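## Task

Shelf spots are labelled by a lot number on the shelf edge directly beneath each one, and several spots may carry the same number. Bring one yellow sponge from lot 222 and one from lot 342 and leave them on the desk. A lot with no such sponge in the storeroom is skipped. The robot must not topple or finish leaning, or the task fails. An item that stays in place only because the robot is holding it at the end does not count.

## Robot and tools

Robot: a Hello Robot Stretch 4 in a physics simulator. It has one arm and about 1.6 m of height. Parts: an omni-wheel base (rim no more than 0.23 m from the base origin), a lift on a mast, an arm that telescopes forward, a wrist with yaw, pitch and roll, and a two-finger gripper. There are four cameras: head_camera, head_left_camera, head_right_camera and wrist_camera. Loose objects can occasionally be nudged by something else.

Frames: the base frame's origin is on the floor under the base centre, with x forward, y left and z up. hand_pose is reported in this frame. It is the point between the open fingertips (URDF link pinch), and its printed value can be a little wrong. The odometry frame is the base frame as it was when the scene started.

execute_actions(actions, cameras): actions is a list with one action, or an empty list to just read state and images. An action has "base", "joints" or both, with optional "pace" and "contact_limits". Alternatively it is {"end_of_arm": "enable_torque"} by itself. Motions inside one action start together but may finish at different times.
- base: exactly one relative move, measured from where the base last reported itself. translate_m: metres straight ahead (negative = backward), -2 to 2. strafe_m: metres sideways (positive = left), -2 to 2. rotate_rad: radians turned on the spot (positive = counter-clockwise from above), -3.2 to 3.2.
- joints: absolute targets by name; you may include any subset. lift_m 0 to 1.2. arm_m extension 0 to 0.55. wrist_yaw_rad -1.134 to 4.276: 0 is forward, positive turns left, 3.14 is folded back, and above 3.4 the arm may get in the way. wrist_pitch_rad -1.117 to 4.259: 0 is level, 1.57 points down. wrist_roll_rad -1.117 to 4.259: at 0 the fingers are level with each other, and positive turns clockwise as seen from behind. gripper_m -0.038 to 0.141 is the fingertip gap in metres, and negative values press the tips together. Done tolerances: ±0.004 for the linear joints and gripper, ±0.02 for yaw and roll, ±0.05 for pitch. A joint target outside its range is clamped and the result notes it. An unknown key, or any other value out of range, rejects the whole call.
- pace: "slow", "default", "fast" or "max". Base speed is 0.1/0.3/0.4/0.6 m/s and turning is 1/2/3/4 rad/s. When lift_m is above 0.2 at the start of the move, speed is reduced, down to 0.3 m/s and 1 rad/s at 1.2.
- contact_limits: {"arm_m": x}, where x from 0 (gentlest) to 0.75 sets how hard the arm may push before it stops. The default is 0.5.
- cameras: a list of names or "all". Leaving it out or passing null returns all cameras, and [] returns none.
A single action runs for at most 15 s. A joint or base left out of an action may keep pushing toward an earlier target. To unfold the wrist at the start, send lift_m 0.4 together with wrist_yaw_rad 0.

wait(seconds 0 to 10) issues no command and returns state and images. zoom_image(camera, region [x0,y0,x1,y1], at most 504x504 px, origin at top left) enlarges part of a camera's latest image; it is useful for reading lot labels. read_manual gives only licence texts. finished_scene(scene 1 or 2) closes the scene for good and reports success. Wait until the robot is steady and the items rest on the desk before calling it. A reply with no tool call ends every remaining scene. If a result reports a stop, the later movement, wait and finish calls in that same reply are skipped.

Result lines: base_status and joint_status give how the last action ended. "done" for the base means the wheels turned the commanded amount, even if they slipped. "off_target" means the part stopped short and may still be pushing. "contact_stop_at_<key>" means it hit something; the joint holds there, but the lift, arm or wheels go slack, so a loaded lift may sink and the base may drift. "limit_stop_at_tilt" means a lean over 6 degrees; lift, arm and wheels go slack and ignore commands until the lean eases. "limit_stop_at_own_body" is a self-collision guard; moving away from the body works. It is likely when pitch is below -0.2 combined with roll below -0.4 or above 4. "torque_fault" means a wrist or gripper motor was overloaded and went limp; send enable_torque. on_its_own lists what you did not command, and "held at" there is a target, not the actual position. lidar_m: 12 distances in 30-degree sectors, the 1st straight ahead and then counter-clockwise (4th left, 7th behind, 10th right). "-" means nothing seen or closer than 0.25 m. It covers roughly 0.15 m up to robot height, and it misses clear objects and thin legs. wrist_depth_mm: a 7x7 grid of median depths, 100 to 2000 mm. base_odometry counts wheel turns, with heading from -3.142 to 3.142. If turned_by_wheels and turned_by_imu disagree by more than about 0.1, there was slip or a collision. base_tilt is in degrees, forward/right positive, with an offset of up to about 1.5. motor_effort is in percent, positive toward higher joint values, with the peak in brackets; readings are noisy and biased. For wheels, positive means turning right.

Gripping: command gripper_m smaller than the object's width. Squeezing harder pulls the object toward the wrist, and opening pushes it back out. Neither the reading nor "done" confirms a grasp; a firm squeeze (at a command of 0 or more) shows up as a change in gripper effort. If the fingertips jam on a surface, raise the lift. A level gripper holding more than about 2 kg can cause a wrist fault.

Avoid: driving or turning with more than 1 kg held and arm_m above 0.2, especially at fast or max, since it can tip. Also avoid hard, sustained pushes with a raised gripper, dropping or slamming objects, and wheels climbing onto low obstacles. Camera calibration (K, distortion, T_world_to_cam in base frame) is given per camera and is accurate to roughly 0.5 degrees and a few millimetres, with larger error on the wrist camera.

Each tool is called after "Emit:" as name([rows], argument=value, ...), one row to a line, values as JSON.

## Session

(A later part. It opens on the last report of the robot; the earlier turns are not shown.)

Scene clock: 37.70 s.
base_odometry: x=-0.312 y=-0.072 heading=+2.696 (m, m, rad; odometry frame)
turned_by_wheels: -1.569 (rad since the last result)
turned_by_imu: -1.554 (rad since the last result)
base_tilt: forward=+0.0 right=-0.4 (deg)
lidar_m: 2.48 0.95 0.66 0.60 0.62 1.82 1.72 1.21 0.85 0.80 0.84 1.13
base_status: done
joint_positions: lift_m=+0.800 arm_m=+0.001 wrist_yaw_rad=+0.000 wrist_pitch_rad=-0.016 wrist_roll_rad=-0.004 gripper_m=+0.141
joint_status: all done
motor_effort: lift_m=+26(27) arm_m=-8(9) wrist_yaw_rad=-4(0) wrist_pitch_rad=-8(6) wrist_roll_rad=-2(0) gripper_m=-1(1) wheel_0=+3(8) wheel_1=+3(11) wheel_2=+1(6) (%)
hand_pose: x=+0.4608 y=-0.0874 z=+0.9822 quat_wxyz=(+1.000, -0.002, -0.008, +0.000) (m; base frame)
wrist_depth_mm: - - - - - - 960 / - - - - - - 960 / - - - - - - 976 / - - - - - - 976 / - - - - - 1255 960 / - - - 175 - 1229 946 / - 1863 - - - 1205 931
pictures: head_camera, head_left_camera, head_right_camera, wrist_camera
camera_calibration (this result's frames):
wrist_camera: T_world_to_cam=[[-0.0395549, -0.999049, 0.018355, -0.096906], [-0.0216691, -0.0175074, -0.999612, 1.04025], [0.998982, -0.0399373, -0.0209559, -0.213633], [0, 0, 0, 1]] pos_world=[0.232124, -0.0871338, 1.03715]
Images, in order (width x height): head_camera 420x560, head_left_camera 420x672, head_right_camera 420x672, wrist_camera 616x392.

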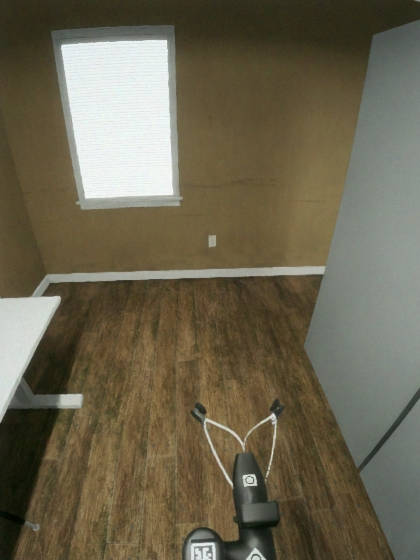

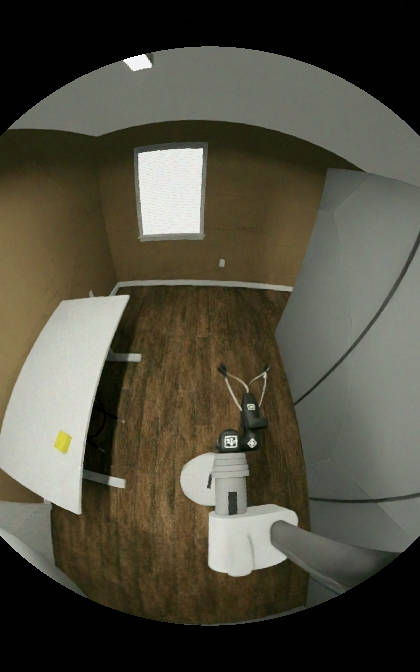

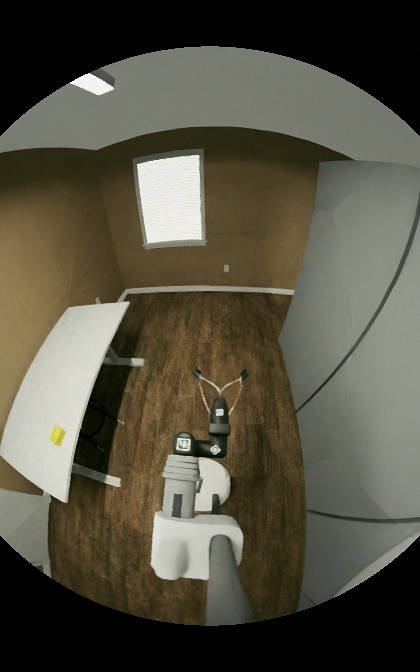

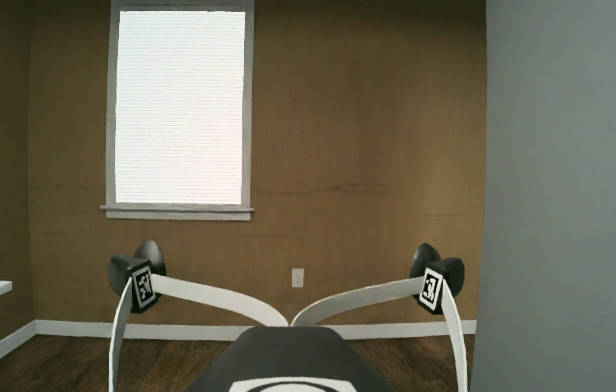

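Emit:
execute_actions([
  {"base":{"translate_m":1.75},"pace":"fast"},
], cameras=["head_right_camera"])

Emit:
execute_actions([
  {"base":{"rotate_rad":-1.57}},
])

Scene clock: 43.80 s.
base_odometry: x=-1.891 y=+0.682 heading=+2.696 (m, m, rad; odometry frame)
turned_by_wheels: +0.001 (rad since the last result)
turned_by_imu: +0.008 (rad since the last result)
base_tilt: forward=-0.1 right=-0.5 (deg)
lidar_m: 0.75 0.76 1.02 1.45 0.85 0.98 3.55 1.15 0.83 0.84 1.12 0.79
base_status: done
joint_positions: lift_m=+0.800 arm_m=+0.001 wrist_yaw_rad=+0.000 wrist_pitch_rad=-0.016 wrist_roll_rad=-0.004 gripper_m=+0.141
joint_status: not commanded
motor_effort: lift_m=+25(25) arm_m=-8(9) wrist_yaw_rad=-3(1) wrist_pitch_rad=-7(8) wrist_roll_rad=+0(0) gripper_m=-1(1) wheel_0=+2(8) wheel_1=+3(8) wheel_2=+2(10) (%)
hand_pose: x=+0.4608 y=-0.0874 z=+0.9823 quat_wxyz=(+1.000, -0.002, -0.008, +0.000) (m; base frame)
wrist_depth_mm: 517 517 539 549 559 569 574 / 525 525 539 549 564 574 580 / 525 525 549 559 564 569 591 / 530 530 554 564 574 585 597 / 535 535 559 569 574 585 597 / 530 512 559 176 580 591 609 / 535 559 564 - 591 597 609
pictures: head_right_camera
Images, in order (width x height): head_right_camera 420x672.

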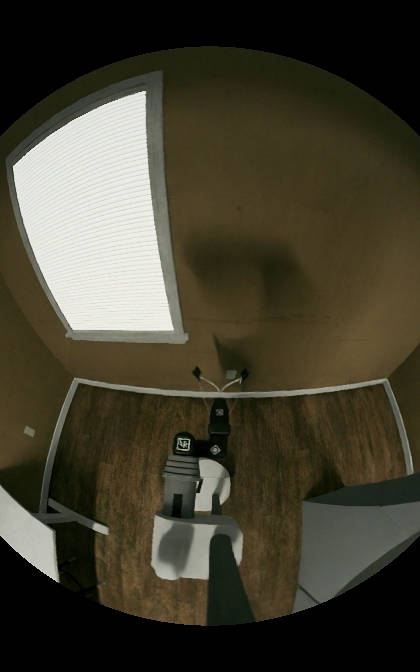

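Scene clock: 45.87 s.
base_odometry: x=-1.891 y=+0.682 heading=+1.127 (m, m, rad; odometry frame)
turned_by_wheels: -1.569 (rad since the last result)
turned_by_imu: -1.554 (rad since the last result)
base_tilt: forward=+0.0 right=-0.4 (deg)
lidar_m: 0.83 1.13 0.81 0.73 0.78 1.06 1.46 0.87 0.99 3.34 1.12 0.79
base_status: done
joint_positions: lift_m=+0.800 arm_m=+0.001 wrist_yaw_rad=+0.000 wrist_pitch_rad=-0.016 wrist_roll_rad=-0.004 gripper_m=+0.141
joint_status: not commanded
motor_effort: lift_m=+25(25) arm_m=-8(8) wrist_yaw_rad=-3(3) wrist_pitch_rad=-7(7) wrist_roll_rad=-1(1) gripper_m=-1(1) wheel_0=+3(9) wheel_1=+3(10) wheel_2=+1(10) (%)
hand_pose: x=+0.4608 y=-0.0874 z=+0.9823 quat_wxyz=(+1.000, -0.002, -0.008, +0.000) (m; base frame)
wrist_depth_mm: 1366 1863 1921 1983 574 580 585 / 1366 1863 1921 - 580 585 597 / 1397 1921 - - 585 585 603 / 1397 1863 - - 585 591 603 / 1397 1921 - - 585 597 609 / 1366 1708 - 175 591 609 615 / 1366 1863 - - 603 609 627
pictures: head_camera, head_left_camera, head_right_camera, wrist_camera
camera_calibration (this result's frames):
wrist_camera: T_world_to_cam=[[-0.0395447, -0.999049, 0.0183551, -0.0969095], [-0.0216688, -0.0175077, -0.999612, 1.04029], [0.998983, -0.039927, -0.0209559, -0.213613], [0, 0, 0, 1]] pos_world=[0.232105, -0.0871332, 1.03719]
Images, in order (width x height): head_camera 420x560, head_left_camera 420x672, head_right_camera 420x672, wrist_camera 616x392.

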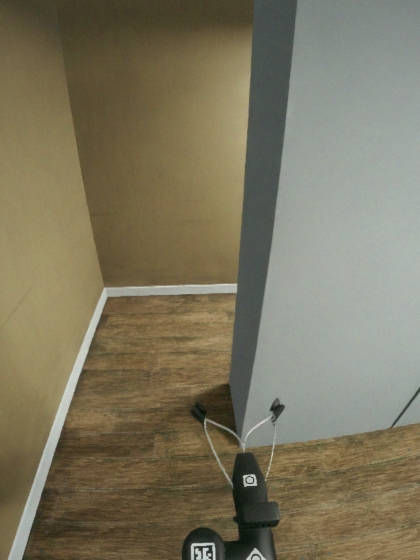

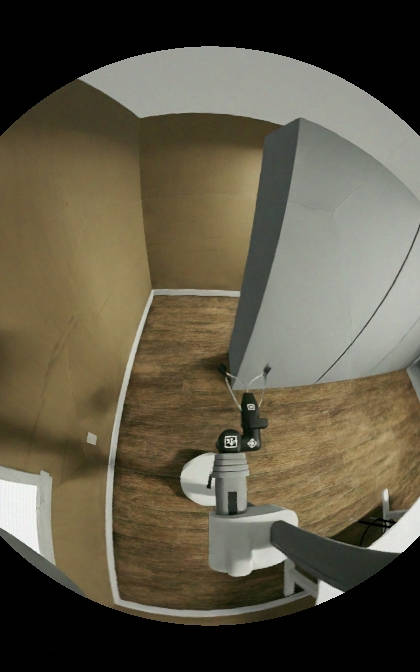

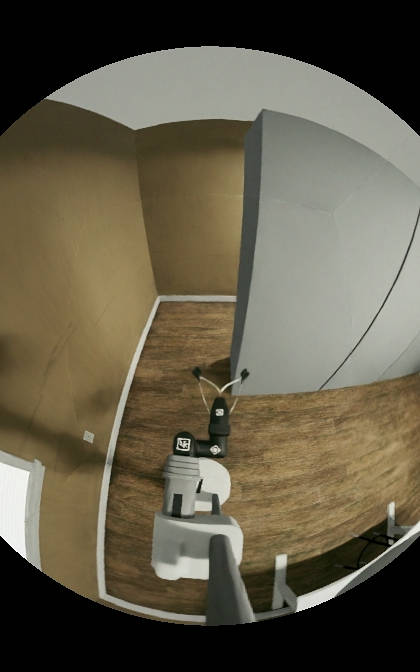

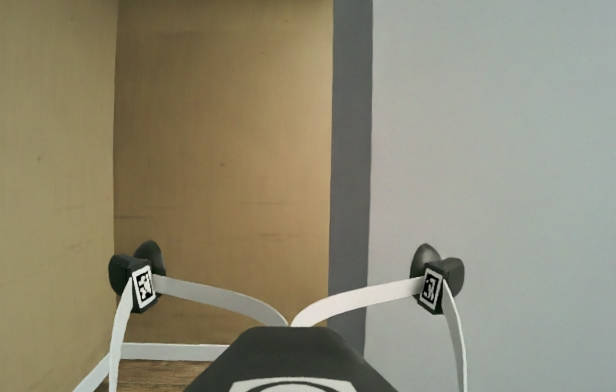

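Emit:
execute_actions([
  {"base":{"strafe_m":0.32}},
], cameras=["head_camera"])

Emit:
execute_actions([
  {"base":{"translate_m":1.45}},
])

Scene clock: 48.53 s.
base_odometry: x=-2.180 y=+0.820 heading=+1.127 (m, m, rad; odometry frame)
turned_by_wheels: +0.000 (rad since the last result)
turned_by_imu: +0.002 (rad since the last result)
base_tilt: forward=+0.0 right=-0.4 (deg)
lidar_m: 1.93 0.66 0.45 0.42 0.44 0.60 1.45 1.19 1.07 3.35 1.13 0.96
base_status: done
joint_positions: lift_m=+0.800 arm_m=+0.001 wrist_yaw_rad=+0.000 wrist_pitch_rad=-0.016 wrist_roll_rad=-0.004 gripper_m=+0.141
joint_status: not commanded
motor_effort: lift_m=+25(25) arm_m=-9(8) wrist_yaw_rad=-1(3) wrist_pitch_rad=-5(7) wrist_roll_rad=-2(0) gripper_m=-2(1) wheel_0=+0(9) wheel_1=+1(10) wheel_2=+1(1) (%)
hand_pose: x=+0.4608 y=-0.0874 z=+0.9823 quat_wxyz=(+1.000, -0.002, -0.008, +0.000) (m; base frame)
wrist_depth_mm: 878 1336 1983 - - 820 597 / 878 1366 1983 - - 831 603 / 891 1397 1921 - - 831 609 / 904 1397 - - - 831 615 / 904 1182 - - - 778 615 / 891 1098 - 176 - 759 615 / 878 1397 - - - 759 615
pictures: head_camera
Images, in order (width x height): head_camera 420x560.

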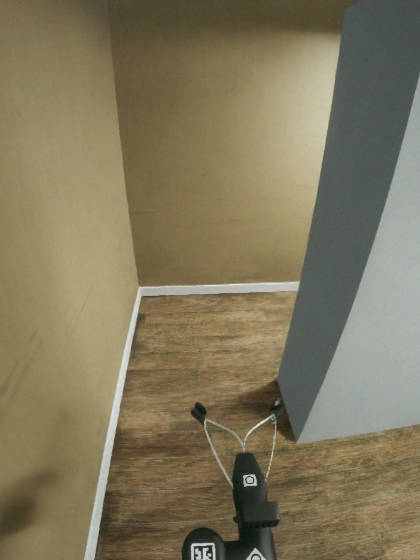

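Scene clock: 54.87 s.
base_odometry: x=-1.557 y=+2.129 heading=+1.127 (m, m, rad; odometry frame)
turned_by_wheels: +0.000 (rad since the last result)
turned_by_imu: +0.007 (rad since the last result)
base_tilt: forward=-0.1 right=-0.5 (deg)
lidar_m: 0.76 0.72 0.48 0.46 0.48 0.66 1.79 0.75 0.52 0.72 1.14 0.81
base_status: done
joint_positions: lift_m=+0.800 arm_m=+0.001 wrist_yaw_rad=+0.000 wrist_pitch_rad=-0.016 wrist_roll_rad=-0.004 gripper_m=+0.141
joint_status: not commanded
motor_effort: lift_m=+25(25) arm_m=-8(8) wrist_yaw_rad=-3(2) wrist_pitch_rad=-5(6) wrist_roll_rad=+0(1) gripper_m=-1(1) wheel_0=+1(7) wheel_1=+3(7) wheel_2=+1(9) (%)
hand_pose: x=+0.4608 y=-0.0874 z=+0.9823 quat_wxyz=(+1.000, -0.002, -0.008, +0.000) (m; base frame)
wrist_depth_mm: 539 549 559 569 580 585 603 / 544 554 564 574 580 597 597 / 549 559 574 580 585 591 603 / 559 564 574 585 591 597 609 / 559 564 580 585 597 609 615 / 564 564 585 176 597 615 621 / 564 574 580 - 609 615 627
pictures: head_camera, head_left_camera, head_right_camera, wrist_camera
camera_calibration (this result's frames):
wrist_camera: T_world_to_cam=[[-0.0395445, -0.999049, 0.0183551, -0.0969101], [-0.0216688, -0.0175077, -0.999612, 1.04032], [0.998983, -0.0399269, -0.0209558, -0.213611], [0, 0, 0, 1]] pos_world=[0.232104, -0.0871331, 1.03722]
Images, in order (width x height): head_camera 420x560, head_left_camera 420x672, head_right_camera 420x672, wrist_camera 616x392.

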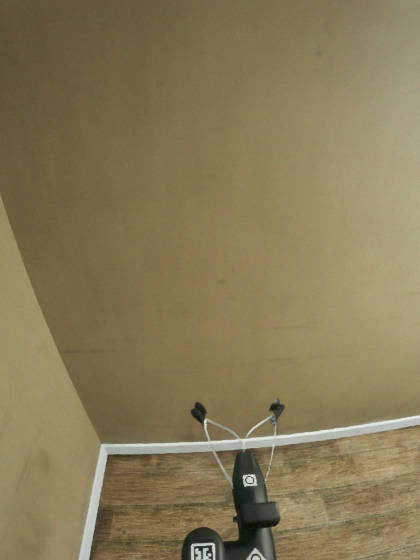

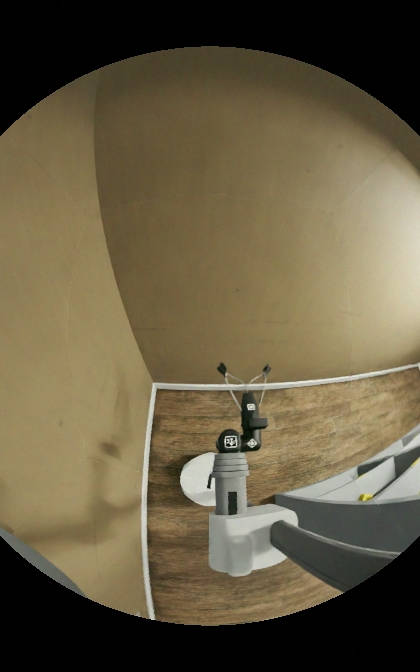

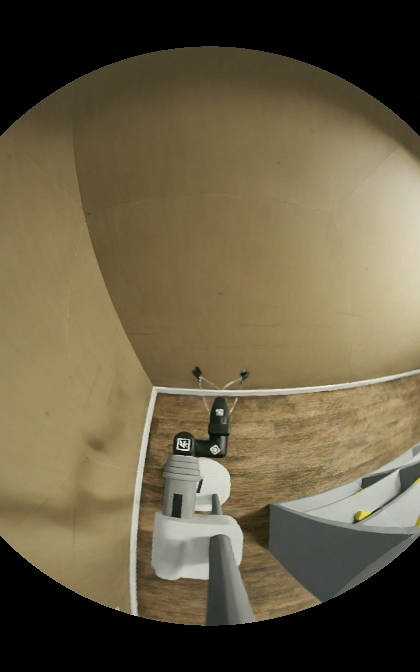

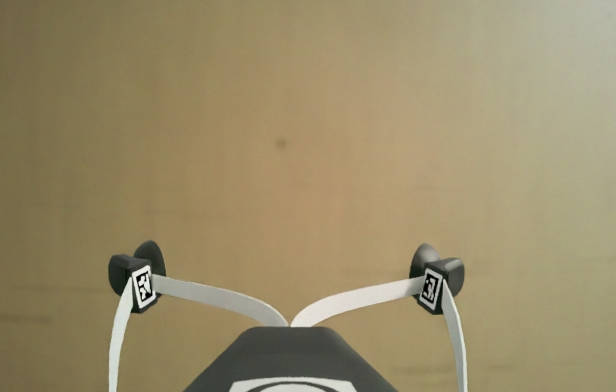

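Emit:
execute_actions([
  {"base":{"rotate_rad":-1.57}},
], cameras=[])

Emit:
execute_actions([
  {"base":{"strafe_m":0.4}},
], cameras=[])

Emit:
execute_actions([
  {"base":{"translate_m":0.7}},
])

Scene clock: 57.37 s.
base_odometry: x=-1.557 y=+2.129 heading=-0.443 (m, m, rad; odometry frame)
turned_by_wheels: -1.570 (rad since the last result)
turned_by_imu: -1.554 (rad since the last result)
base_tilt: forward=+0.0 right=-0.4 (deg)
lidar_m: 0.72 1.17 0.79 0.78 0.70 0.48 0.45 0.49 0.71 1.67 0.73 0.55
base_status: done
joint_positions: lift_m=+0.800 arm_m=+0.001 wrist_yaw_rad=+0.000 wrist_pitch_rad=-0.016 wrist_roll_rad=-0.004 gripper_m=+0.141
joint_status: not commanded
motor_effort: lift_m=+24(24) arm_m=-8(8) wrist_yaw_rad=-2(3) wrist_pitch_rad=-5(6) wrist_roll_rad=-1(1) gripper_m=+1(1) wheel_0=+1(7) wheel_1=+3(9) wheel_2=-1(7) (%)
hand_pose: x=+0.4608 y=-0.0874 z=+0.9824 quat_wxyz=(+1.000, -0.002, -0.008, +0.000) (m; base frame)
wrist_depth_mm: 1366 - - - 878 301 306 / 1430 - - 1808 1160 304 307 / 1430 - - - 1138 307 312 / 1430 - - - 452 309 315 / 1430 1863 - - 355 310 317 / 1430 1708 - 176 312 314 320 / 1397 1863 - - 338 319 322
pictures: none
No camera images: the call's "cameras" was empty. Leave "cameras" out to get every camera's image.

Scene clock: 60.03 s.
base_odometry: x=-1.386 y=+2.491 heading=-0.443 (m, m, rad; odometry frame)
turned_by_wheels: +0.000 (rad since the last result)
turned_by_imu: +0.002 (rad since the last result)
base_tilt: forward=+0.0 right=-0.4 (deg)
lidar_m: 1.70 0.55 0.41 0.37 0.40 0.50 0.46 0.50 0.67 1.82 0.79 0.84
base_status: done
joint_positions: lift_m=+0.800 arm_m=+0.001 wrist_yaw_rad=+0.000 wrist_pitch_rad=-0.016 wrist_roll_rad=-0.004 gripper_m=+0.141
joint_status: not commanded
motor_effort: lift_m=+23(24) arm_m=-8(9) wrist_yaw_rad=-1(1) wrist_pitch_rad=-5(5) wrist_roll_rad=-1(1) gripper_m=-3(0) wheel_0=+0(9) wheel_1=+0(11) wheel_2=-1(3) (%)
hand_pose: x=+0.4608 y=-0.0874 z=+0.9824 quat_wxyz=(+1.000, -0.002, -0.008, +0.000) (m; base frame)
wrist_depth_mm: 778 1205 - - - 1025 931 / 788 1205 - - - 1160 1182 / 778 1229 - - - 1182 1205 / 809 1255 - - - 1182 1025 / 798 1060 - - - 1205 1229 / 788 991 - 176 1537 1205 1205 / 788 1229 - - 1863 991 1008
pictures: none
No camera images: the call's "cameras" was empty. Leave "cameras" out to get every camera's image.

Scene clock: 63.83 s.
base_odometry: x=-0.753 y=+2.191 heading=-0.442 (m, m, rad; odometry frame)
turned_by_wheels: +0.000 (rad since the last result)
turned_by_imu: +0.004 (rad since the last result)
base_tilt: forward=-0.1 right=-0.4 (deg)
lidar_m: 1.71 0.60 0.40 0.38 0.40 0.56 1.16 1.24 0.60 0.55 0.57 0.80
base_status: done
joint_positions: lift_m=+0.800 arm_m=+0.001 wrist_yaw_rad=+0.000 wrist_pitch_rad=-0.016 wrist_roll_rad=-0.004 gripper_m=+0.141
joint_status: not commanded
motor_effort: lift_m=+24(24) arm_m=-9(8) wrist_yaw_rad=-2(1) wrist_pitch_rad=-7(5) wrist_roll_rad=+0(0) gripper_m=-2(2) wheel_0=+1(6) wheel_1=+2(9) wheel_2=+0(11) (%)
hand_pose: x=+0.4608 y=-0.0874 z=+0.9824 quat_wxyz=(+1.000, -0.002, -0.008, +0.000) (m; base frame)
wrist_depth_mm: 788 1205 - - - 1008 931 / 788 1229 - - 1808 1397 1205 / 809 1229 - - - 1430 1229 / 809 1281 - - - 1430 1008 / 820 1078 - - - 1464 1255 / 809 991 - 175 1430 1308 1182 / 798 1229 - - 1537 991 976
pictures: head_camera, head_left_camera, head_right_camera, wrist_camera
camera_calibration (this result's frames):
wrist_camera: T_world_to_cam=[[-0.0395221, -0.99905, 0.0183551, -0.0969149], [-0.0216682, -0.0175083, -0.999612, 1.04037], [0.998984, -0.0399045, -0.0209556, -0.213612], [0, 0, 0, 1]] pos_world=[0.232107, -0.0871318, 1.03727]
Images, in order (width x height): head_camera 420x560, head_left_camera 420x672, head_right_camera 420x672, wrist_camera 616x392.

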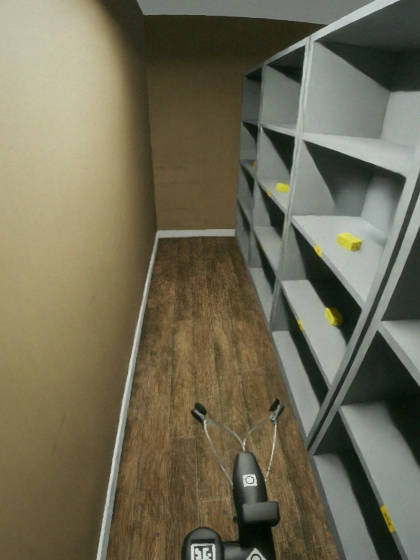

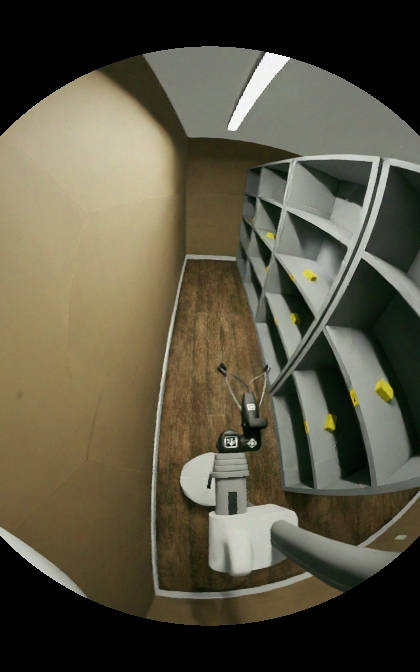

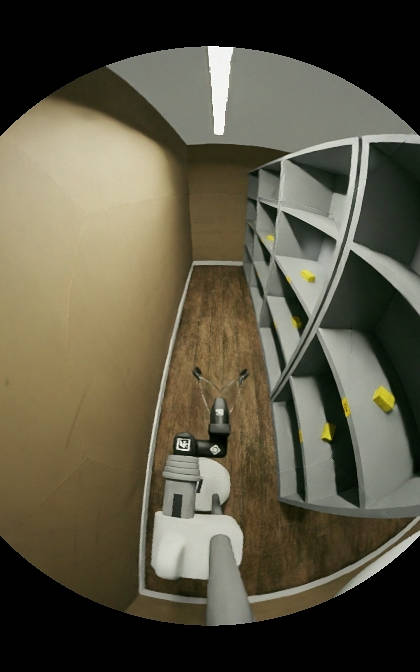

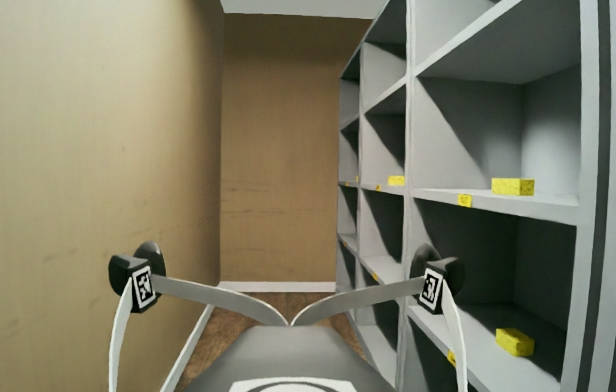

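Emit:
execute_actions([
  {"joints":{"wrist_yaw_rad":-0.8,"gripper_m":0.03,"lift_m":0.65}},
], cameras=["wrist_camera"])

Emit:
execute_actions([
  {"base":{"translate_m":0.7}},
], cameras=["wrist_camera","head_camera"])

Emit:
execute_actions([
  {"base":{"translate_m":0.7}},
], cameras=["wrist_camera","head_camera"])

Scene clock: 66.57 s.
base_odometry: x=-0.753 y=+2.191 heading=-0.442 (m, m, rad; odometry frame)
turned_by_wheels: +0.000 (rad since the last result)
turned_by_imu: +0.001 (rad since the last result)
base_tilt: forward=-0.1 right=-0.4 (deg)
lidar_m: 1.69 0.58 0.39 0.38 0.42 0.56 1.17 1.20 0.59 0.56 0.59 0.81
base_status: not commanded
joint_positions: lift_m=+0.650 arm_m=+0.001 wrist_yaw_rad=-0.799 wrist_pitch_rad=-0.016 wrist_roll_rad=-0.004 gripper_m=+0.030
joint_status: all done
motor_effort: lift_m=+14(23) arm_m=-8(8) wrist_yaw_rad=-3(6) wrist_pitch_rad=-6(6) wrist_roll_rad=-2(1) gripper_m=-3(4) wheel_0=+2(2) wheel_1=+2(2) wheel_2=+0(0) (%)
hand_pose: x=+0.3107 y=-0.2678 z=+0.8332 quat_wxyz=(+0.921, -0.005, -0.006, -0.389) (m; base frame)
wrist_depth_mm: 1808 1308 1229 809 976 854 768 / 1863 1430 1499 820 960 820 741 / 1921 1336 798 768 741 683 634 / - 1430 768 854 991 866 768 / 1921 1430 759 788 991 878 778 / 1921 1182 196 768 854 842 768 / 1576 1366 1537 - 699 683 723
pictures: wrist_camera
camera_calibration (this result's frames):
wrist_camera: T_world_to_cam=[[-0.743909, -0.668029, 0.0183551, 0.0272015], [-0.0276569, 0.00333264, -0.999612, 0.892261], [0.667708, -0.744128, -0.0209548, -0.159625], [0, 0, 0, 1]] pos_world=[0.151496, -0.103584, 0.88807]
Images, in order (width x height): wrist_camera 616x392.

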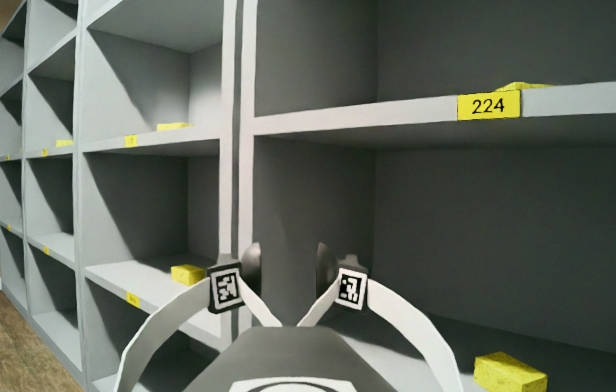

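Scene clock: 70.37 s.
base_odometry: x=-0.121 y=+1.892 heading=-0.442 (m, m, rad; odometry frame)
turned_by_wheels: +0.000 (rad since the last result)
turned_by_imu: +0.004 (rad since the last result)
base_tilt: forward=+0.0 right=-0.5 (deg)
lidar_m: 1.72 0.60 0.42 0.38 0.40 0.58 1.63 0.82 0.59 0.55 0.59 0.82
base_status: done
joint_positions: lift_m=+0.650 arm_m=+0.001 wrist_yaw_rad=-0.800 wrist_pitch_rad=-0.016 wrist_roll_rad=-0.004 gripper_m=+0.030
joint_status: not commanded
motor_effort: lift_m=+15(14) arm_m=-8(8) wrist_yaw_rad=-3(3) wrist_pitch_rad=-6(6) wrist_roll_rad=-2(2) gripper_m=-4(5) wheel_0=+1(7) wheel_1=+3(7) wheel_2=+2(8) (%)
hand_pose: x=+0.3107 y=-0.2678 z=+0.8331 quat_wxyz=(+0.921, -0.005, -0.006, -0.389) (m; base frame)
wrist_depth_mm: 1499 1308 891 1118 991 842 741 / 1499 1576 917 1118 946 809 732 / 1464 1255 854 788 750 683 634 / 1499 1661 946 1138 1025 866 768 / 1499 1537 904 1118 991 854 768 / 1921 1138 195 917 741 842 768 / 1576 1366 878 - 691 691 715
pictures: head_camera, wrist_camera
camera_calibration (this result's frames):
wrist_camera: T_world_to_cam=[[-0.744032, -0.667892, 0.0183549, 0.0272234], [-0.0276561, 0.00333773, -0.999612, 0.892225], [0.667572, -0.74425, -0.0209547, -0.159603], [0, 0, 0, 1]] pos_world=[0.151477, -0.10358, 0.888035]
Images, in order (width x height): head_camera 420x560, wrist_camera 616x392.

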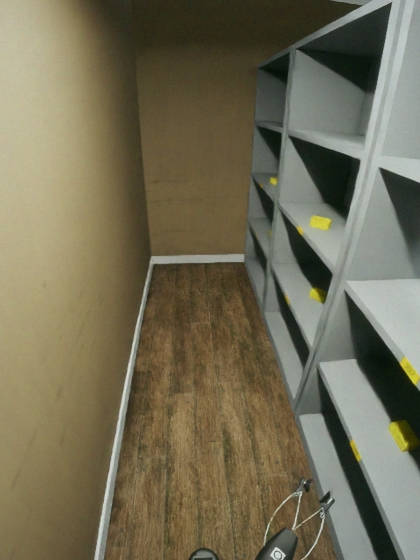

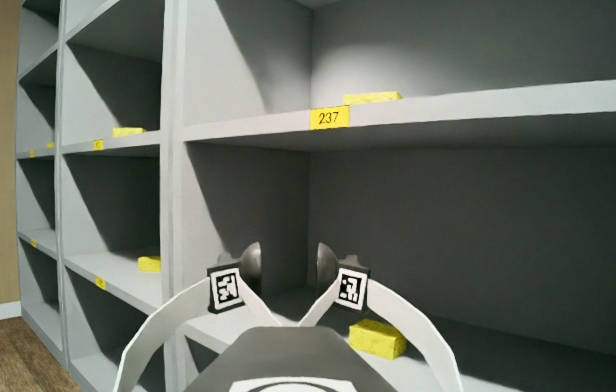

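Scene clock: 74.20 s.
base_odometry: x=+0.512 y=+1.592 heading=-0.442 (m, m, rad; odometry frame)
turned_by_wheels: +0.000 (rad since the last result)
turned_by_imu: +0.004 (rad since the last result)
base_tilt: forward=+0.0 right=-0.4 (deg)
lidar_m: 1.76 0.57 0.39 0.39 0.42 0.60 1.72 0.81 0.57 0.52 0.57 0.80
base_status: done
joint_positions: lift_m=+0.650 arm_m=+0.001 wrist_yaw_rad=-0.800 wrist_pitch_rad=-0.016 wrist_roll_rad=-0.004 gripper_m=+0.030
joint_status: not commanded
motor_effort: lift_m=+15(15) arm_m=-8(8) wrist_yaw_rad=-1(3) wrist_pitch_rad=-7(6) wrist_roll_rad=-1(1) gripper_m=-2(2) wheel_0=+1(7) wheel_1=+3(7) wheel_2=+1(11) (%)
hand_pose: x=+0.3107 y=-0.2678 z=+0.8331 quat_wxyz=(+0.921, -0.005, -0.006, -0.389) (m; base frame)
wrist_depth_mm: 1537 1042 1160 1182 976 436 574 / 1576 1060 1205 1205 960 442 424 / 1618 1060 1118 788 750 445 504 / 1618 1078 1205 1182 991 449 609 / 1618 1078 1138 1205 1008 455 654 / 1661 1060 196 842 854 459 707 / 1576 1078 1118 - 699 439 676
pictures: head_camera, wrist_camera
camera_calibration (this result's frames):
wrist_camera: T_world_to_cam=[[-0.744047, -0.667875, 0.0183549, 0.027226], [-0.0276561, 0.00333836, -0.999612, 0.892221], [0.667555, -0.744266, -0.0209547, -0.1596], [0, 0, 0, 1]] pos_world=[0.151474, -0.10358, 0.888031]
Images, in order (width x height): head_camera 420x560, wrist_camera 616x392.

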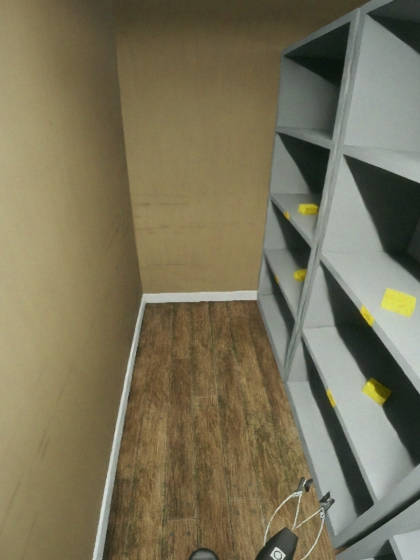

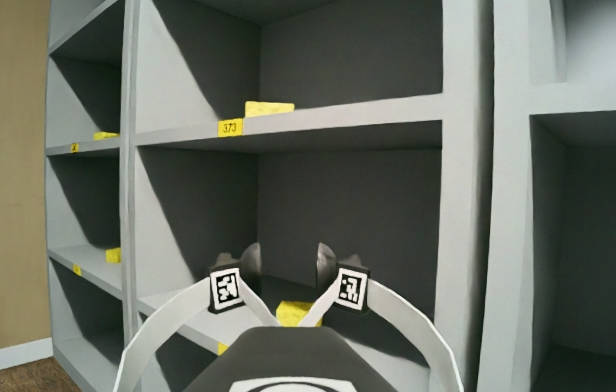

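Emit:
execute_actions([
  {"base":{"translate_m":0.55},"joints":{"lift_m":0.5}},
], cameras=["wrist_camera"])

Emit:
execute_actions([
  {"base":{"translate_m":-0.6},"joints":{"lift_m":0.4}},
], cameras=["wrist_camera"])

Scene clock: 77.77 s.
base_odometry: x=+1.010 y=+1.357 heading=-0.441 (m, m, rad; odometry frame)
turned_by_wheels: +0.000 (rad since the last result)
turned_by_imu: +0.003 (rad since the last result)
base_tilt: forward=+0.0 right=-0.5 (deg)
lidar_m: 1.57 0.62 0.43 0.41 0.43 0.61 1.76 0.80 0.57 0.52 0.55 0.79
base_status: done
joint_positions: lift_m=+0.500 arm_m=+0.001 wrist_yaw_rad=-0.800 wrist_pitch_rad=-0.016 wrist_roll_rad=-0.004 gripper_m=+0.030
joint_status: all done
motor_effort: lift_m=+14(14) arm_m=-8(8) wrist_yaw_rad=-3(2) wrist_pitch_rad=-7(7) wrist_roll_rad=+0(1) gripper_m=-3(3) wheel_0=+1(7) wheel_1=+3(9) wheel_2=+2(10) (%)
hand_pose: x=+0.3107 y=-0.2678 z=+0.6832 quat_wxyz=(+0.921, -0.005, -0.006, -0.389) (m; base frame)
wrist_depth_mm: 1182 1336 1464 634 569 549 549 / 1205 1229 820 691 854 798 732 / 1229 1336 1464 707 917 842 750 / 1205 1366 1464 707 931 842 759 / 1229 1281 842 668 878 831 759 / 1229 1336 195 559 508 574 508 / 1229 1229 1336 - 917 433 413
pictures: wrist_camera
camera_calibration (this result's frames):
wrist_camera: T_world_to_cam=[[-0.744067, -0.667852, 0.018355, 0.0299822], [-0.0276561, 0.0033392, -0.999612, 0.742303], [0.667532, -0.744286, -0.0209548, -0.162738], [0, 0, 0, 1]] pos_world=[0.151471, -0.103579, 0.738054]
Images, in order (width x height): wrist_camera 616x392.

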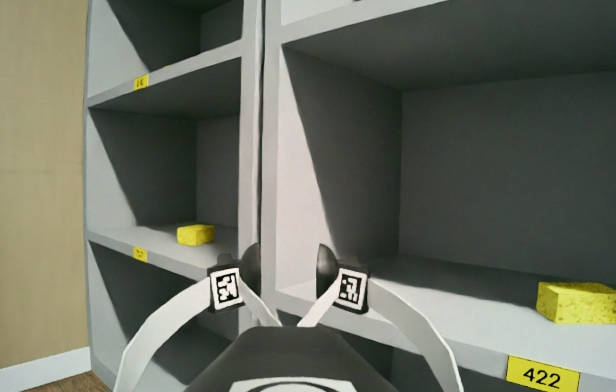

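Scene clock: 81.23 s.
base_odometry: x=+0.467 y=+1.614 heading=-0.442 (m, m, rad; odometry frame)
turned_by_wheels: +0.000 (rad since the last result)
turned_by_imu: -0.001 (rad since the last result)
base_tilt: forward=-0.1 right=-0.5 (deg)
lidar_m: 1.78 0.63 0.41 0.38 0.39 0.59 1.72 0.80 0.56 0.54 0.56 0.77
base_status: done
joint_positions: lift_m=+0.400 arm_m=+0.001 wrist_yaw_rad=-0.800 wrist_pitch_rad=-0.016 wrist_roll_rad=-0.004 gripper_m=+0.030
joint_status: all done
motor_effort: lift_m=+14(14) arm_m=-8(8) wrist_yaw_rad=-3(3) wrist_pitch_rad=-6(7) wrist_roll_rad=+0(1) gripper_m=-2(4) wheel_0=-3(7) wheel_1=-2(8) wheel_2=+0(7) (%)
hand_pose: x=+0.3107 y=-0.2678 z=+0.5831 quat_wxyz=(+0.921, -0.005, -0.006, -0.389) (m; base frame)
wrist_depth_mm: 1618 1078 891 842 741 473 723 / 1576 1078 1182 1160 991 473 732 / 1661 1078 1255 1182 991 484 741 / 1618 1118 1205 1118 931 492 750 / 1661 1098 750 647 512 455 512 / 1537 1098 196 1118 492 469 741 / 1229 1078 1138 - 525 504 759
pictures: wrist_camera
camera_calibration (this result's frames):
wrist_camera: T_world_to_cam=[[-0.744068, -0.667852, 0.018355, 0.0318181], [-0.027656, 0.00333925, -0.999612, 0.642326], [0.667532, -0.744286, -0.0209548, -0.164834], [0, 0, 0, 1]] pos_world=[0.151471, -0.103579, 0.638039]
Images, in order (width x height): wrist_camera 616x392.

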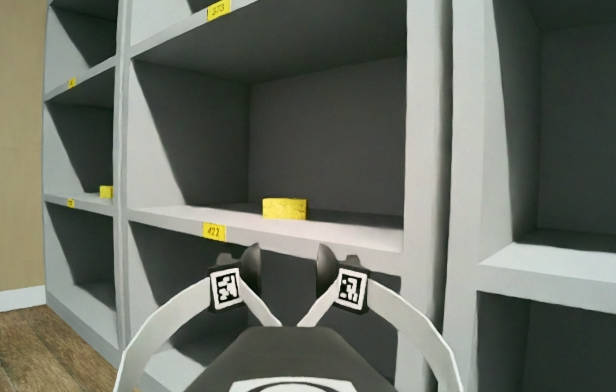

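Emit:
execute_actions([
  {"base":{"translate_m":1.15},"joints":{"lift_m":0.52}},
], cameras=["wrist_camera"])

Emit:
zoom_image(camera="wrist_camera", region=[60, 0, 564, 392])

Scene clock: 86.93 s.
base_odometry: x=+1.507 y=+1.123 heading=-0.441 (m, m, rad; odometry frame)
turned_by_wheels: +0.000 (rad since the last result)
turned_by_imu: +0.006 (rad since the last result)
base_tilt: forward=-0.1 right=-0.5 (deg)
lidar_m: 1.02 0.62 0.45 0.40 0.45 0.58 1.82 0.81 0.55 0.52 0.55 0.76
base_status: done
joint_positions: lift_m=+0.520 arm_m=+0.001 wrist_yaw_rad=-0.800 wrist_pitch_rad=-0.016 wrist_roll_rad=-0.004 gripper_m=+0.030
joint_status: all done
motor_effort: lift_m=+25(25) arm_m=-8(8) wrist_yaw_rad=-1(0) wrist_pitch_rad=-6(6) wrist_roll_rad=+0(1) gripper_m=-3(4) wheel_0=+1(7) wheel_1=+2(6) wheel_2=+1(10) (%)
hand_pose: x=+0.3106 y=-0.2678 z=+0.7023 quat_wxyz=(+0.921, -0.005, -0.006, -0.389) (m; base frame)
wrist_depth_mm: 741 842 976 609 535 504 504 / 750 878 842 842 820 768 732 / 750 866 1008 1138 991 842 750 / 759 878 1025 1160 1008 842 750 / 759 891 946 1098 960 842 750 / 768 866 195 574 539 627 621 / 768 842 960 - 517 452 452
pictures: wrist_camera
camera_calibration (this result's frames):
wrist_camera: T_world_to_cam=[[-0.744078, -0.667841, 0.0183547, 0.0296331], [-0.0276526, 0.00333619, -0.999612, 0.761421], [0.66752, -0.744297, -0.0209499, -0.162339], [0, 0, 0, 1]] pos_world=[0.151469, -0.103578, 0.757181]
Images, in order (width x height): wrist_camera 616x392.

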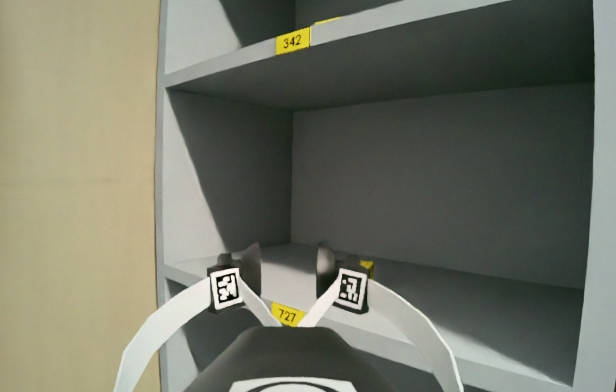

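Region (60, 0, 564, 392) of wrist_camera's 616x392 image, scaled by 1.000.

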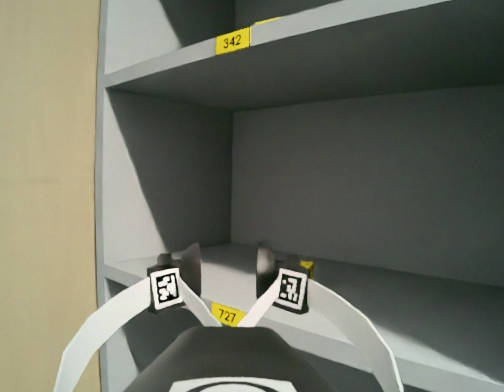

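Emit:
execute_actions([
  {"base":{"translate_m":0.66},"joints":{"lift_m":0.86,"wrist_yaw_rad":0,"wrist_pitch_rad":1.57}},
], cameras=["head_camera"])

Emit:
execute_actions([
  {"base":{"rotate_rad":-1.57},"pace":"slow"},
])

Scene clock: 91.17 s.
base_odometry: x=+2.104 y=+0.841 heading=-0.441 (m, m, rad; odometry frame)
turned_by_wheels: +0.000 (rad since the last result)
turned_by_imu: +0.004 (rad since the last result)
base_tilt: forward=+0.0 right=-0.5 (deg)
lidar_m: 0.36 0.36 0.44 0.41 0.42 0.62 1.84 0.80 0.56 0.51 0.53 0.38
base_status: done
joint_positions: lift_m=+0.860 arm_m=+0.001 wrist_yaw_rad=+0.000 wrist_pitch_rad=+1.570 wrist_roll_rad=-0.004 gripper_m=+0.030
joint_status: all done
motor_effort: lift_m=+25(26) arm_m=-8(8) wrist_yaw_rad=+0(8) wrist_pitch_rad=+3(2) wrist_roll_rad=+0(1) gripper_m=-4(6) wheel_0=+2(6) wheel_1=+1(7) wheel_2=+2(10) (%)
hand_pose: x=+0.1725 y=-0.0874 z=+0.7493 quat_wxyz=(+0.707, -0.001, +0.707, +0.001) (m; base frame)
wrist_depth_mm: 439 433 445 445 439 424 427 / 676 707 715 715 707 676 603 / 820 931 946 960 960 917 904 / 831 931 759 960 991 917 917 / 820 946 741 759 1008 931 946 / 820 960 196 768 991 946 946 / 809 976 768 - 1008 946 960
pictures: head_camera
Images, in order (width x height): head_camera 420x560.

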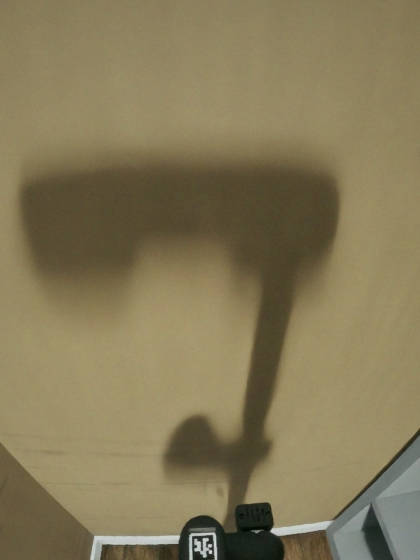

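Scene clock: 94.03 s.
base_odometry: x=+2.104 y=+0.841 heading=-2.010 (m, m, rad; odometry frame)
turned_by_wheels: -1.569 (rad since the last result)
turned_by_imu: -1.553 (rad since the last result)
base_tilt: forward=-0.1 right=-0.4 (deg)
lidar_m: 0.52 0.51 0.36 0.34 0.37 0.44 0.41 0.42 0.61 1.71 0.78 0.55
base_status: done
joint_positions: lift_m=+0.860 arm_m=+0.001 wrist_yaw_rad=+0.000 wrist_pitch_rad=+1.570 wrist_roll_rad=-0.004 gripper_m=+0.030
joint_status: not commanded
motor_effort: lift_m=+25(25) arm_m=-8(8) wrist_yaw_rad=+0(0) wrist_pitch_rad=+1(1) wrist_roll_rad=+0(1) gripper_m=-4(3) wheel_0=+3(5) wheel_1=+2(8) wheel_2=+2(6) (%)
hand_pose: x=+0.1725 y=-0.0874 z=+0.7493 quat_wxyz=(+0.707, -0.001, +0.707, +0.001) (m; base frame)
wrist_depth_mm: 715 842 891 904 904 891 904 / 723 917 931 946 960 976 991 / 732 931 946 960 976 976 976 / 732 946 750 960 976 976 1008 / 723 931 750 759 991 991 1025 / 723 917 196 759 1008 1008 1008 / 715 904 768 - 1008 1025 1042
pictures: head_camera, head_left_camera, head_right_camera, wrist_camera
camera_calibration (this result's frames):
wrist_camera: T_world_to_cam=[[0.0186138, -0.999054, 0.0393077, -0.129777], [-0.999196, -0.0171917, 0.0362135, 0.193692], [-0.0355035, -0.0399502, -0.998571, 0.980487], [0, 0, 0, 1]] pos_world=[0.230763, -0.0871537, 0.977172]
Images, in order (width x height): head_camera 420x560, head_left_camera 420x672, head_right_camera 420x672, wrist_camera 616x392.

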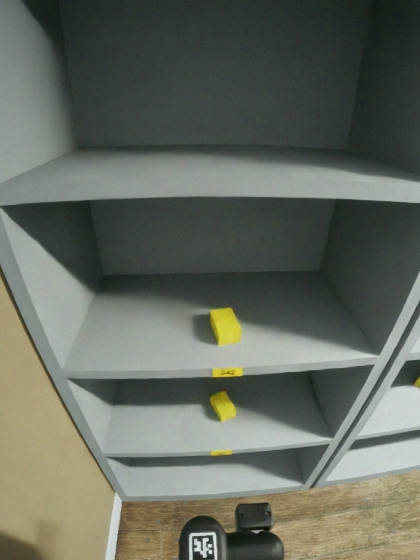

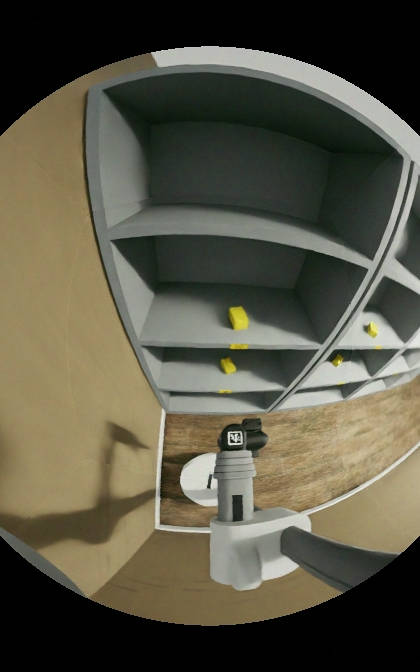

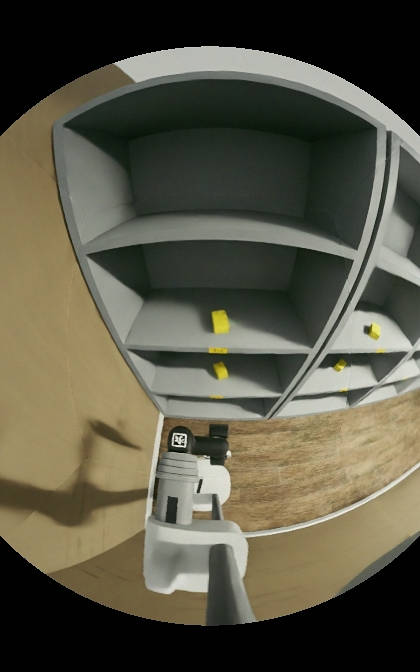

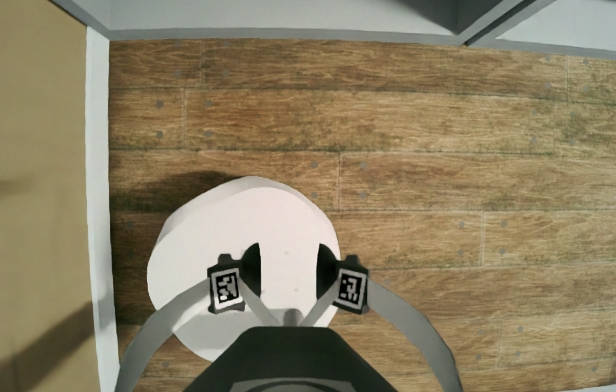

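Emit:
execute_actions([
  {"base":{"translate_m":-0.13},"pace":"slow"},
], cameras=[])

Emit:
execute_actions([
  {"joints":{"wrist_pitch_rad":0,"lift_m":0.86,"gripper_m":0.12}},
], cameras=["wrist_camera","head_camera"])

Scene clock: 97.00 s.
base_odometry: x=+2.159 y=+0.959 heading=-2.010 (m, m, rad; odometry frame)
turned_by_wheels: +0.000 (rad since the last result)
turned_by_imu: +0.000 (rad since the last result)
base_tilt: forward=-0.1 right=-0.5 (deg)
lidar_m: 0.64 0.54 0.36 0.33 0.39 0.31 0.27 0.29 0.42 1.22 0.98 0.67
base_status: done
joint_positions: lift_m=+0.860 arm_m=+0.001 wrist_yaw_rad=+0.000 wrist_pitch_rad=+1.570 wrist_roll_rad=-0.004 gripper_m=+0.030
joint_status: not commanded
motor_effort: lift_m=+25(25) arm_m=-8(8) wrist_yaw_rad=+0(0) wrist_pitch_rad=+2(1) wrist_roll_rad=-1(2) gripper_m=-5(4) wheel_0=-2(4) wheel_1=-4(5) wheel_2=+2(6) (%)
hand_pose: x=+0.1725 y=-0.0874 z=+0.7493 quat_wxyz=(+0.707, -0.001, +0.707, +0.001) (m; base frame)
wrist_depth_mm: 707 917 931 931 946 960 960 / 715 931 946 946 960 960 976 / 723 946 946 960 960 976 991 / 732 946 759 960 976 991 1008 / 723 931 741 768 991 1008 1025 / 723 917 196 768 991 1025 1025 / 707 891 778 - 991 1008 1042
pictures: none
No camera images: the call's "cameras" was empty. Leave "cameras" out to get every camera's image.

Scene clock: 98.77 s.
base_odometry: x=+2.159 y=+0.959 heading=-2.010 (m, m, rad; odometry frame)
turned_by_wheels: +0.000 (rad since the last result)
turned_by_imu: +0.001 (rad since the last result)
base_tilt: forward=+0.0 right=-0.4 (deg)
lidar_m: 0.65 0.51 0.37 0.34 0.38 0.31 0.28 0.30 0.43 1.22 0.97 0.69
base_status: not commanded
joint_positions: lift_m=+0.860 arm_m=+0.001 wrist_yaw_rad=+0.000 wrist_pitch_rad=+0.003 wrist_roll_rad=-0.004 gripper_m=+0.120
joint_status: all done
motor_effort: lift_m=+25(28) arm_m=-8(8) wrist_yaw_rad=+0(2) wrist_pitch_rad=-6(13) wrist_roll_rad=-1(1) gripper_m=-1(2) wheel_0=-2(2) wheel_1=-4(4) wheel_2=+2(2) (%)
hand_pose: x=+0.4608 y=-0.0875 z=+1.0369 quat_wxyz=(+1.000, -0.002, +0.002, +0.000) (m; base frame)
wrist_depth_mm: 647 854 854 866 866 741 539 / 654 854 878 891 904 759 549 / 668 866 878 904 904 759 549 / 668 878 878 904 917 759 554 / 473 445 462 466 469 484 508 / 668 809 904 917 931 699 539 / 661 904 917 - 946 683 530
pictures: head_camera, wrist_camera
camera_calibration (this result's frames):
wrist_camera: T_world_to_cam=[[-0.0394512, -0.999039, 0.0190859, -0.0987876], [-0.0402105, -0.017498, -0.999038, 1.10285], [0.998412, -0.0401807, -0.0394816, -0.192966], [0, 0, 0, 1]] pos_world=[0.233108, -0.0871486, 1.09605]
Images, in order (width x height): head_camera 420x560, wrist_camera 616x392.

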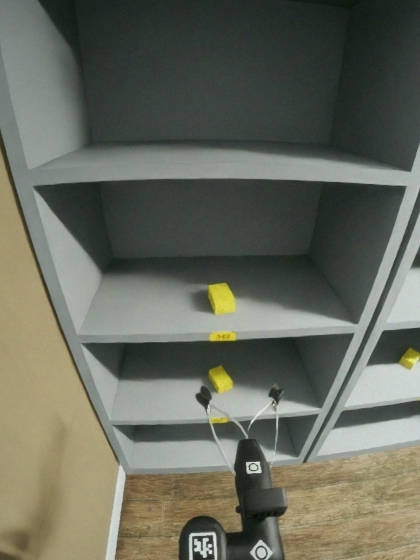

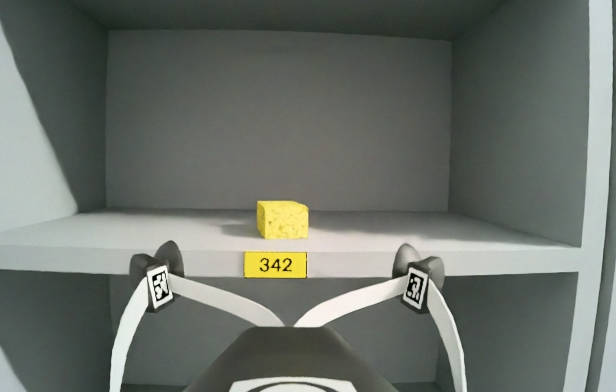

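Emit:
execute_actions([
  {"joints":{"wrist_pitch_rad":-0.02,"lift_m":0.865}},
], cameras=[])

Emit:
execute_actions([
  {"joints":{"arm_m":0.31}},
], cameras=["wrist_camera"])

Scene clock: 99.73 s.
base_odometry: x=+2.159 y=+0.959 heading=-2.010 (m, m, rad; odometry frame)
turned_by_wheels: +0.000 (rad since the last result)
turned_by_imu: +0.000 (rad since the last result)
base_tilt: forward=+0.0 right=-0.5 (deg)
lidar_m: 0.65 0.53 0.37 0.34 0.37 0.30 0.28 0.31 0.44 1.23 0.99 0.67
base_status: not commanded
joint_positions: lift_m=+0.865 arm_m=+0.001 wrist_yaw_rad=+0.000 wrist_pitch_rad=-0.017 wrist_roll_rad=-0.004 gripper_m=+0.120
joint_status: all done
motor_effort: lift_m=+25(27) arm_m=-8(8) wrist_yaw_rad=+1(0) wrist_pitch_rad=-6(8) wrist_roll_rad=+0(1) gripper_m=-2(2) wheel_0=-2(2) wheel_1=-4(4) wheel_2=+2(2) (%)
hand_pose: x=+0.4607 y=-0.0875 z=+1.0477 quat_wxyz=(+1.000, -0.002, -0.009, +0.000) (m; base frame)
wrist_depth_mm: 647 788 831 820 798 707 539 / 654 866 878 891 917 759 544 / 661 866 878 904 917 759 549 / 668 891 891 904 931 759 549 / 480 488 521 535 539 544 508 / 661 809 891 466 917 661 539 / 661 891 917 - 931 683 530
pictures: none
No camera images: the call's "cameras" was empty. Leave "cameras" out to get every camera's image.

Scene clock: 101.77 s.
base_odometry: x=+2.159 y=+0.959 heading=-2.010 (m, m, rad; odometry frame)
turned_by_wheels: +0.000 (rad since the last result)
turned_by_imu: +0.001 (rad since the last result)
base_tilt: forward=+0.0 right=-0.5 (deg)
lidar_m: 0.66 0.55 0.39 0.34 0.37 0.28 0.28 0.32 0.46 1.22 0.97 0.67
base_status: not commanded
joint_positions: lift_m=+0.865 arm_m=+0.309 wrist_yaw_rad=+0.000 wrist_pitch_rad=-0.018 wrist_roll_rad=-0.004 gripper_m=+0.120
joint_status: all done
motor_effort: lift_m=+26(26) arm_m=+8(9) wrist_yaw_rad=-1(2) wrist_pitch_rad=-5(7) wrist_roll_rad=+1(0) gripper_m=+0(1) wheel_0=-2(2) wheel_1=-4(4) wheel_2=+2(2) (%)
hand_pose: x=+0.7679 y=-0.0874 z=+1.0479 quat_wxyz=(+1.000, -0.002, -0.009, +0.000) (m; base frame)
wrist_depth_mm: 569 569 580 591 603 609 539 / 574 574 585 597 603 609 544 / 569 585 591 603 609 615 549 / 574 591 597 603 609 621 549 / 473 484 504 466 535 539 504 / 276 249 233 235 257 301 297 / 206 202 218 - 224 207 -
pictures: wrist_camera
camera_calibration (this result's frames):
wrist_camera: T_world_to_cam=[[-0.0395531, -0.99905, 0.0182728, -0.0858679], [-0.0195973, -0.0175079, -0.999655, 1.11094], [0.999025, -0.0398976, -0.0188862, -0.521216], [0, 0, 0, 1]] pos_world=[0.539083, -0.0871314, 1.10228]
Images, in order (width x height): wrist_camera 616x392.

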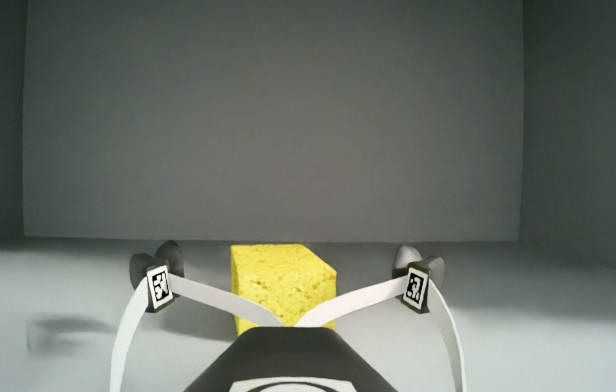

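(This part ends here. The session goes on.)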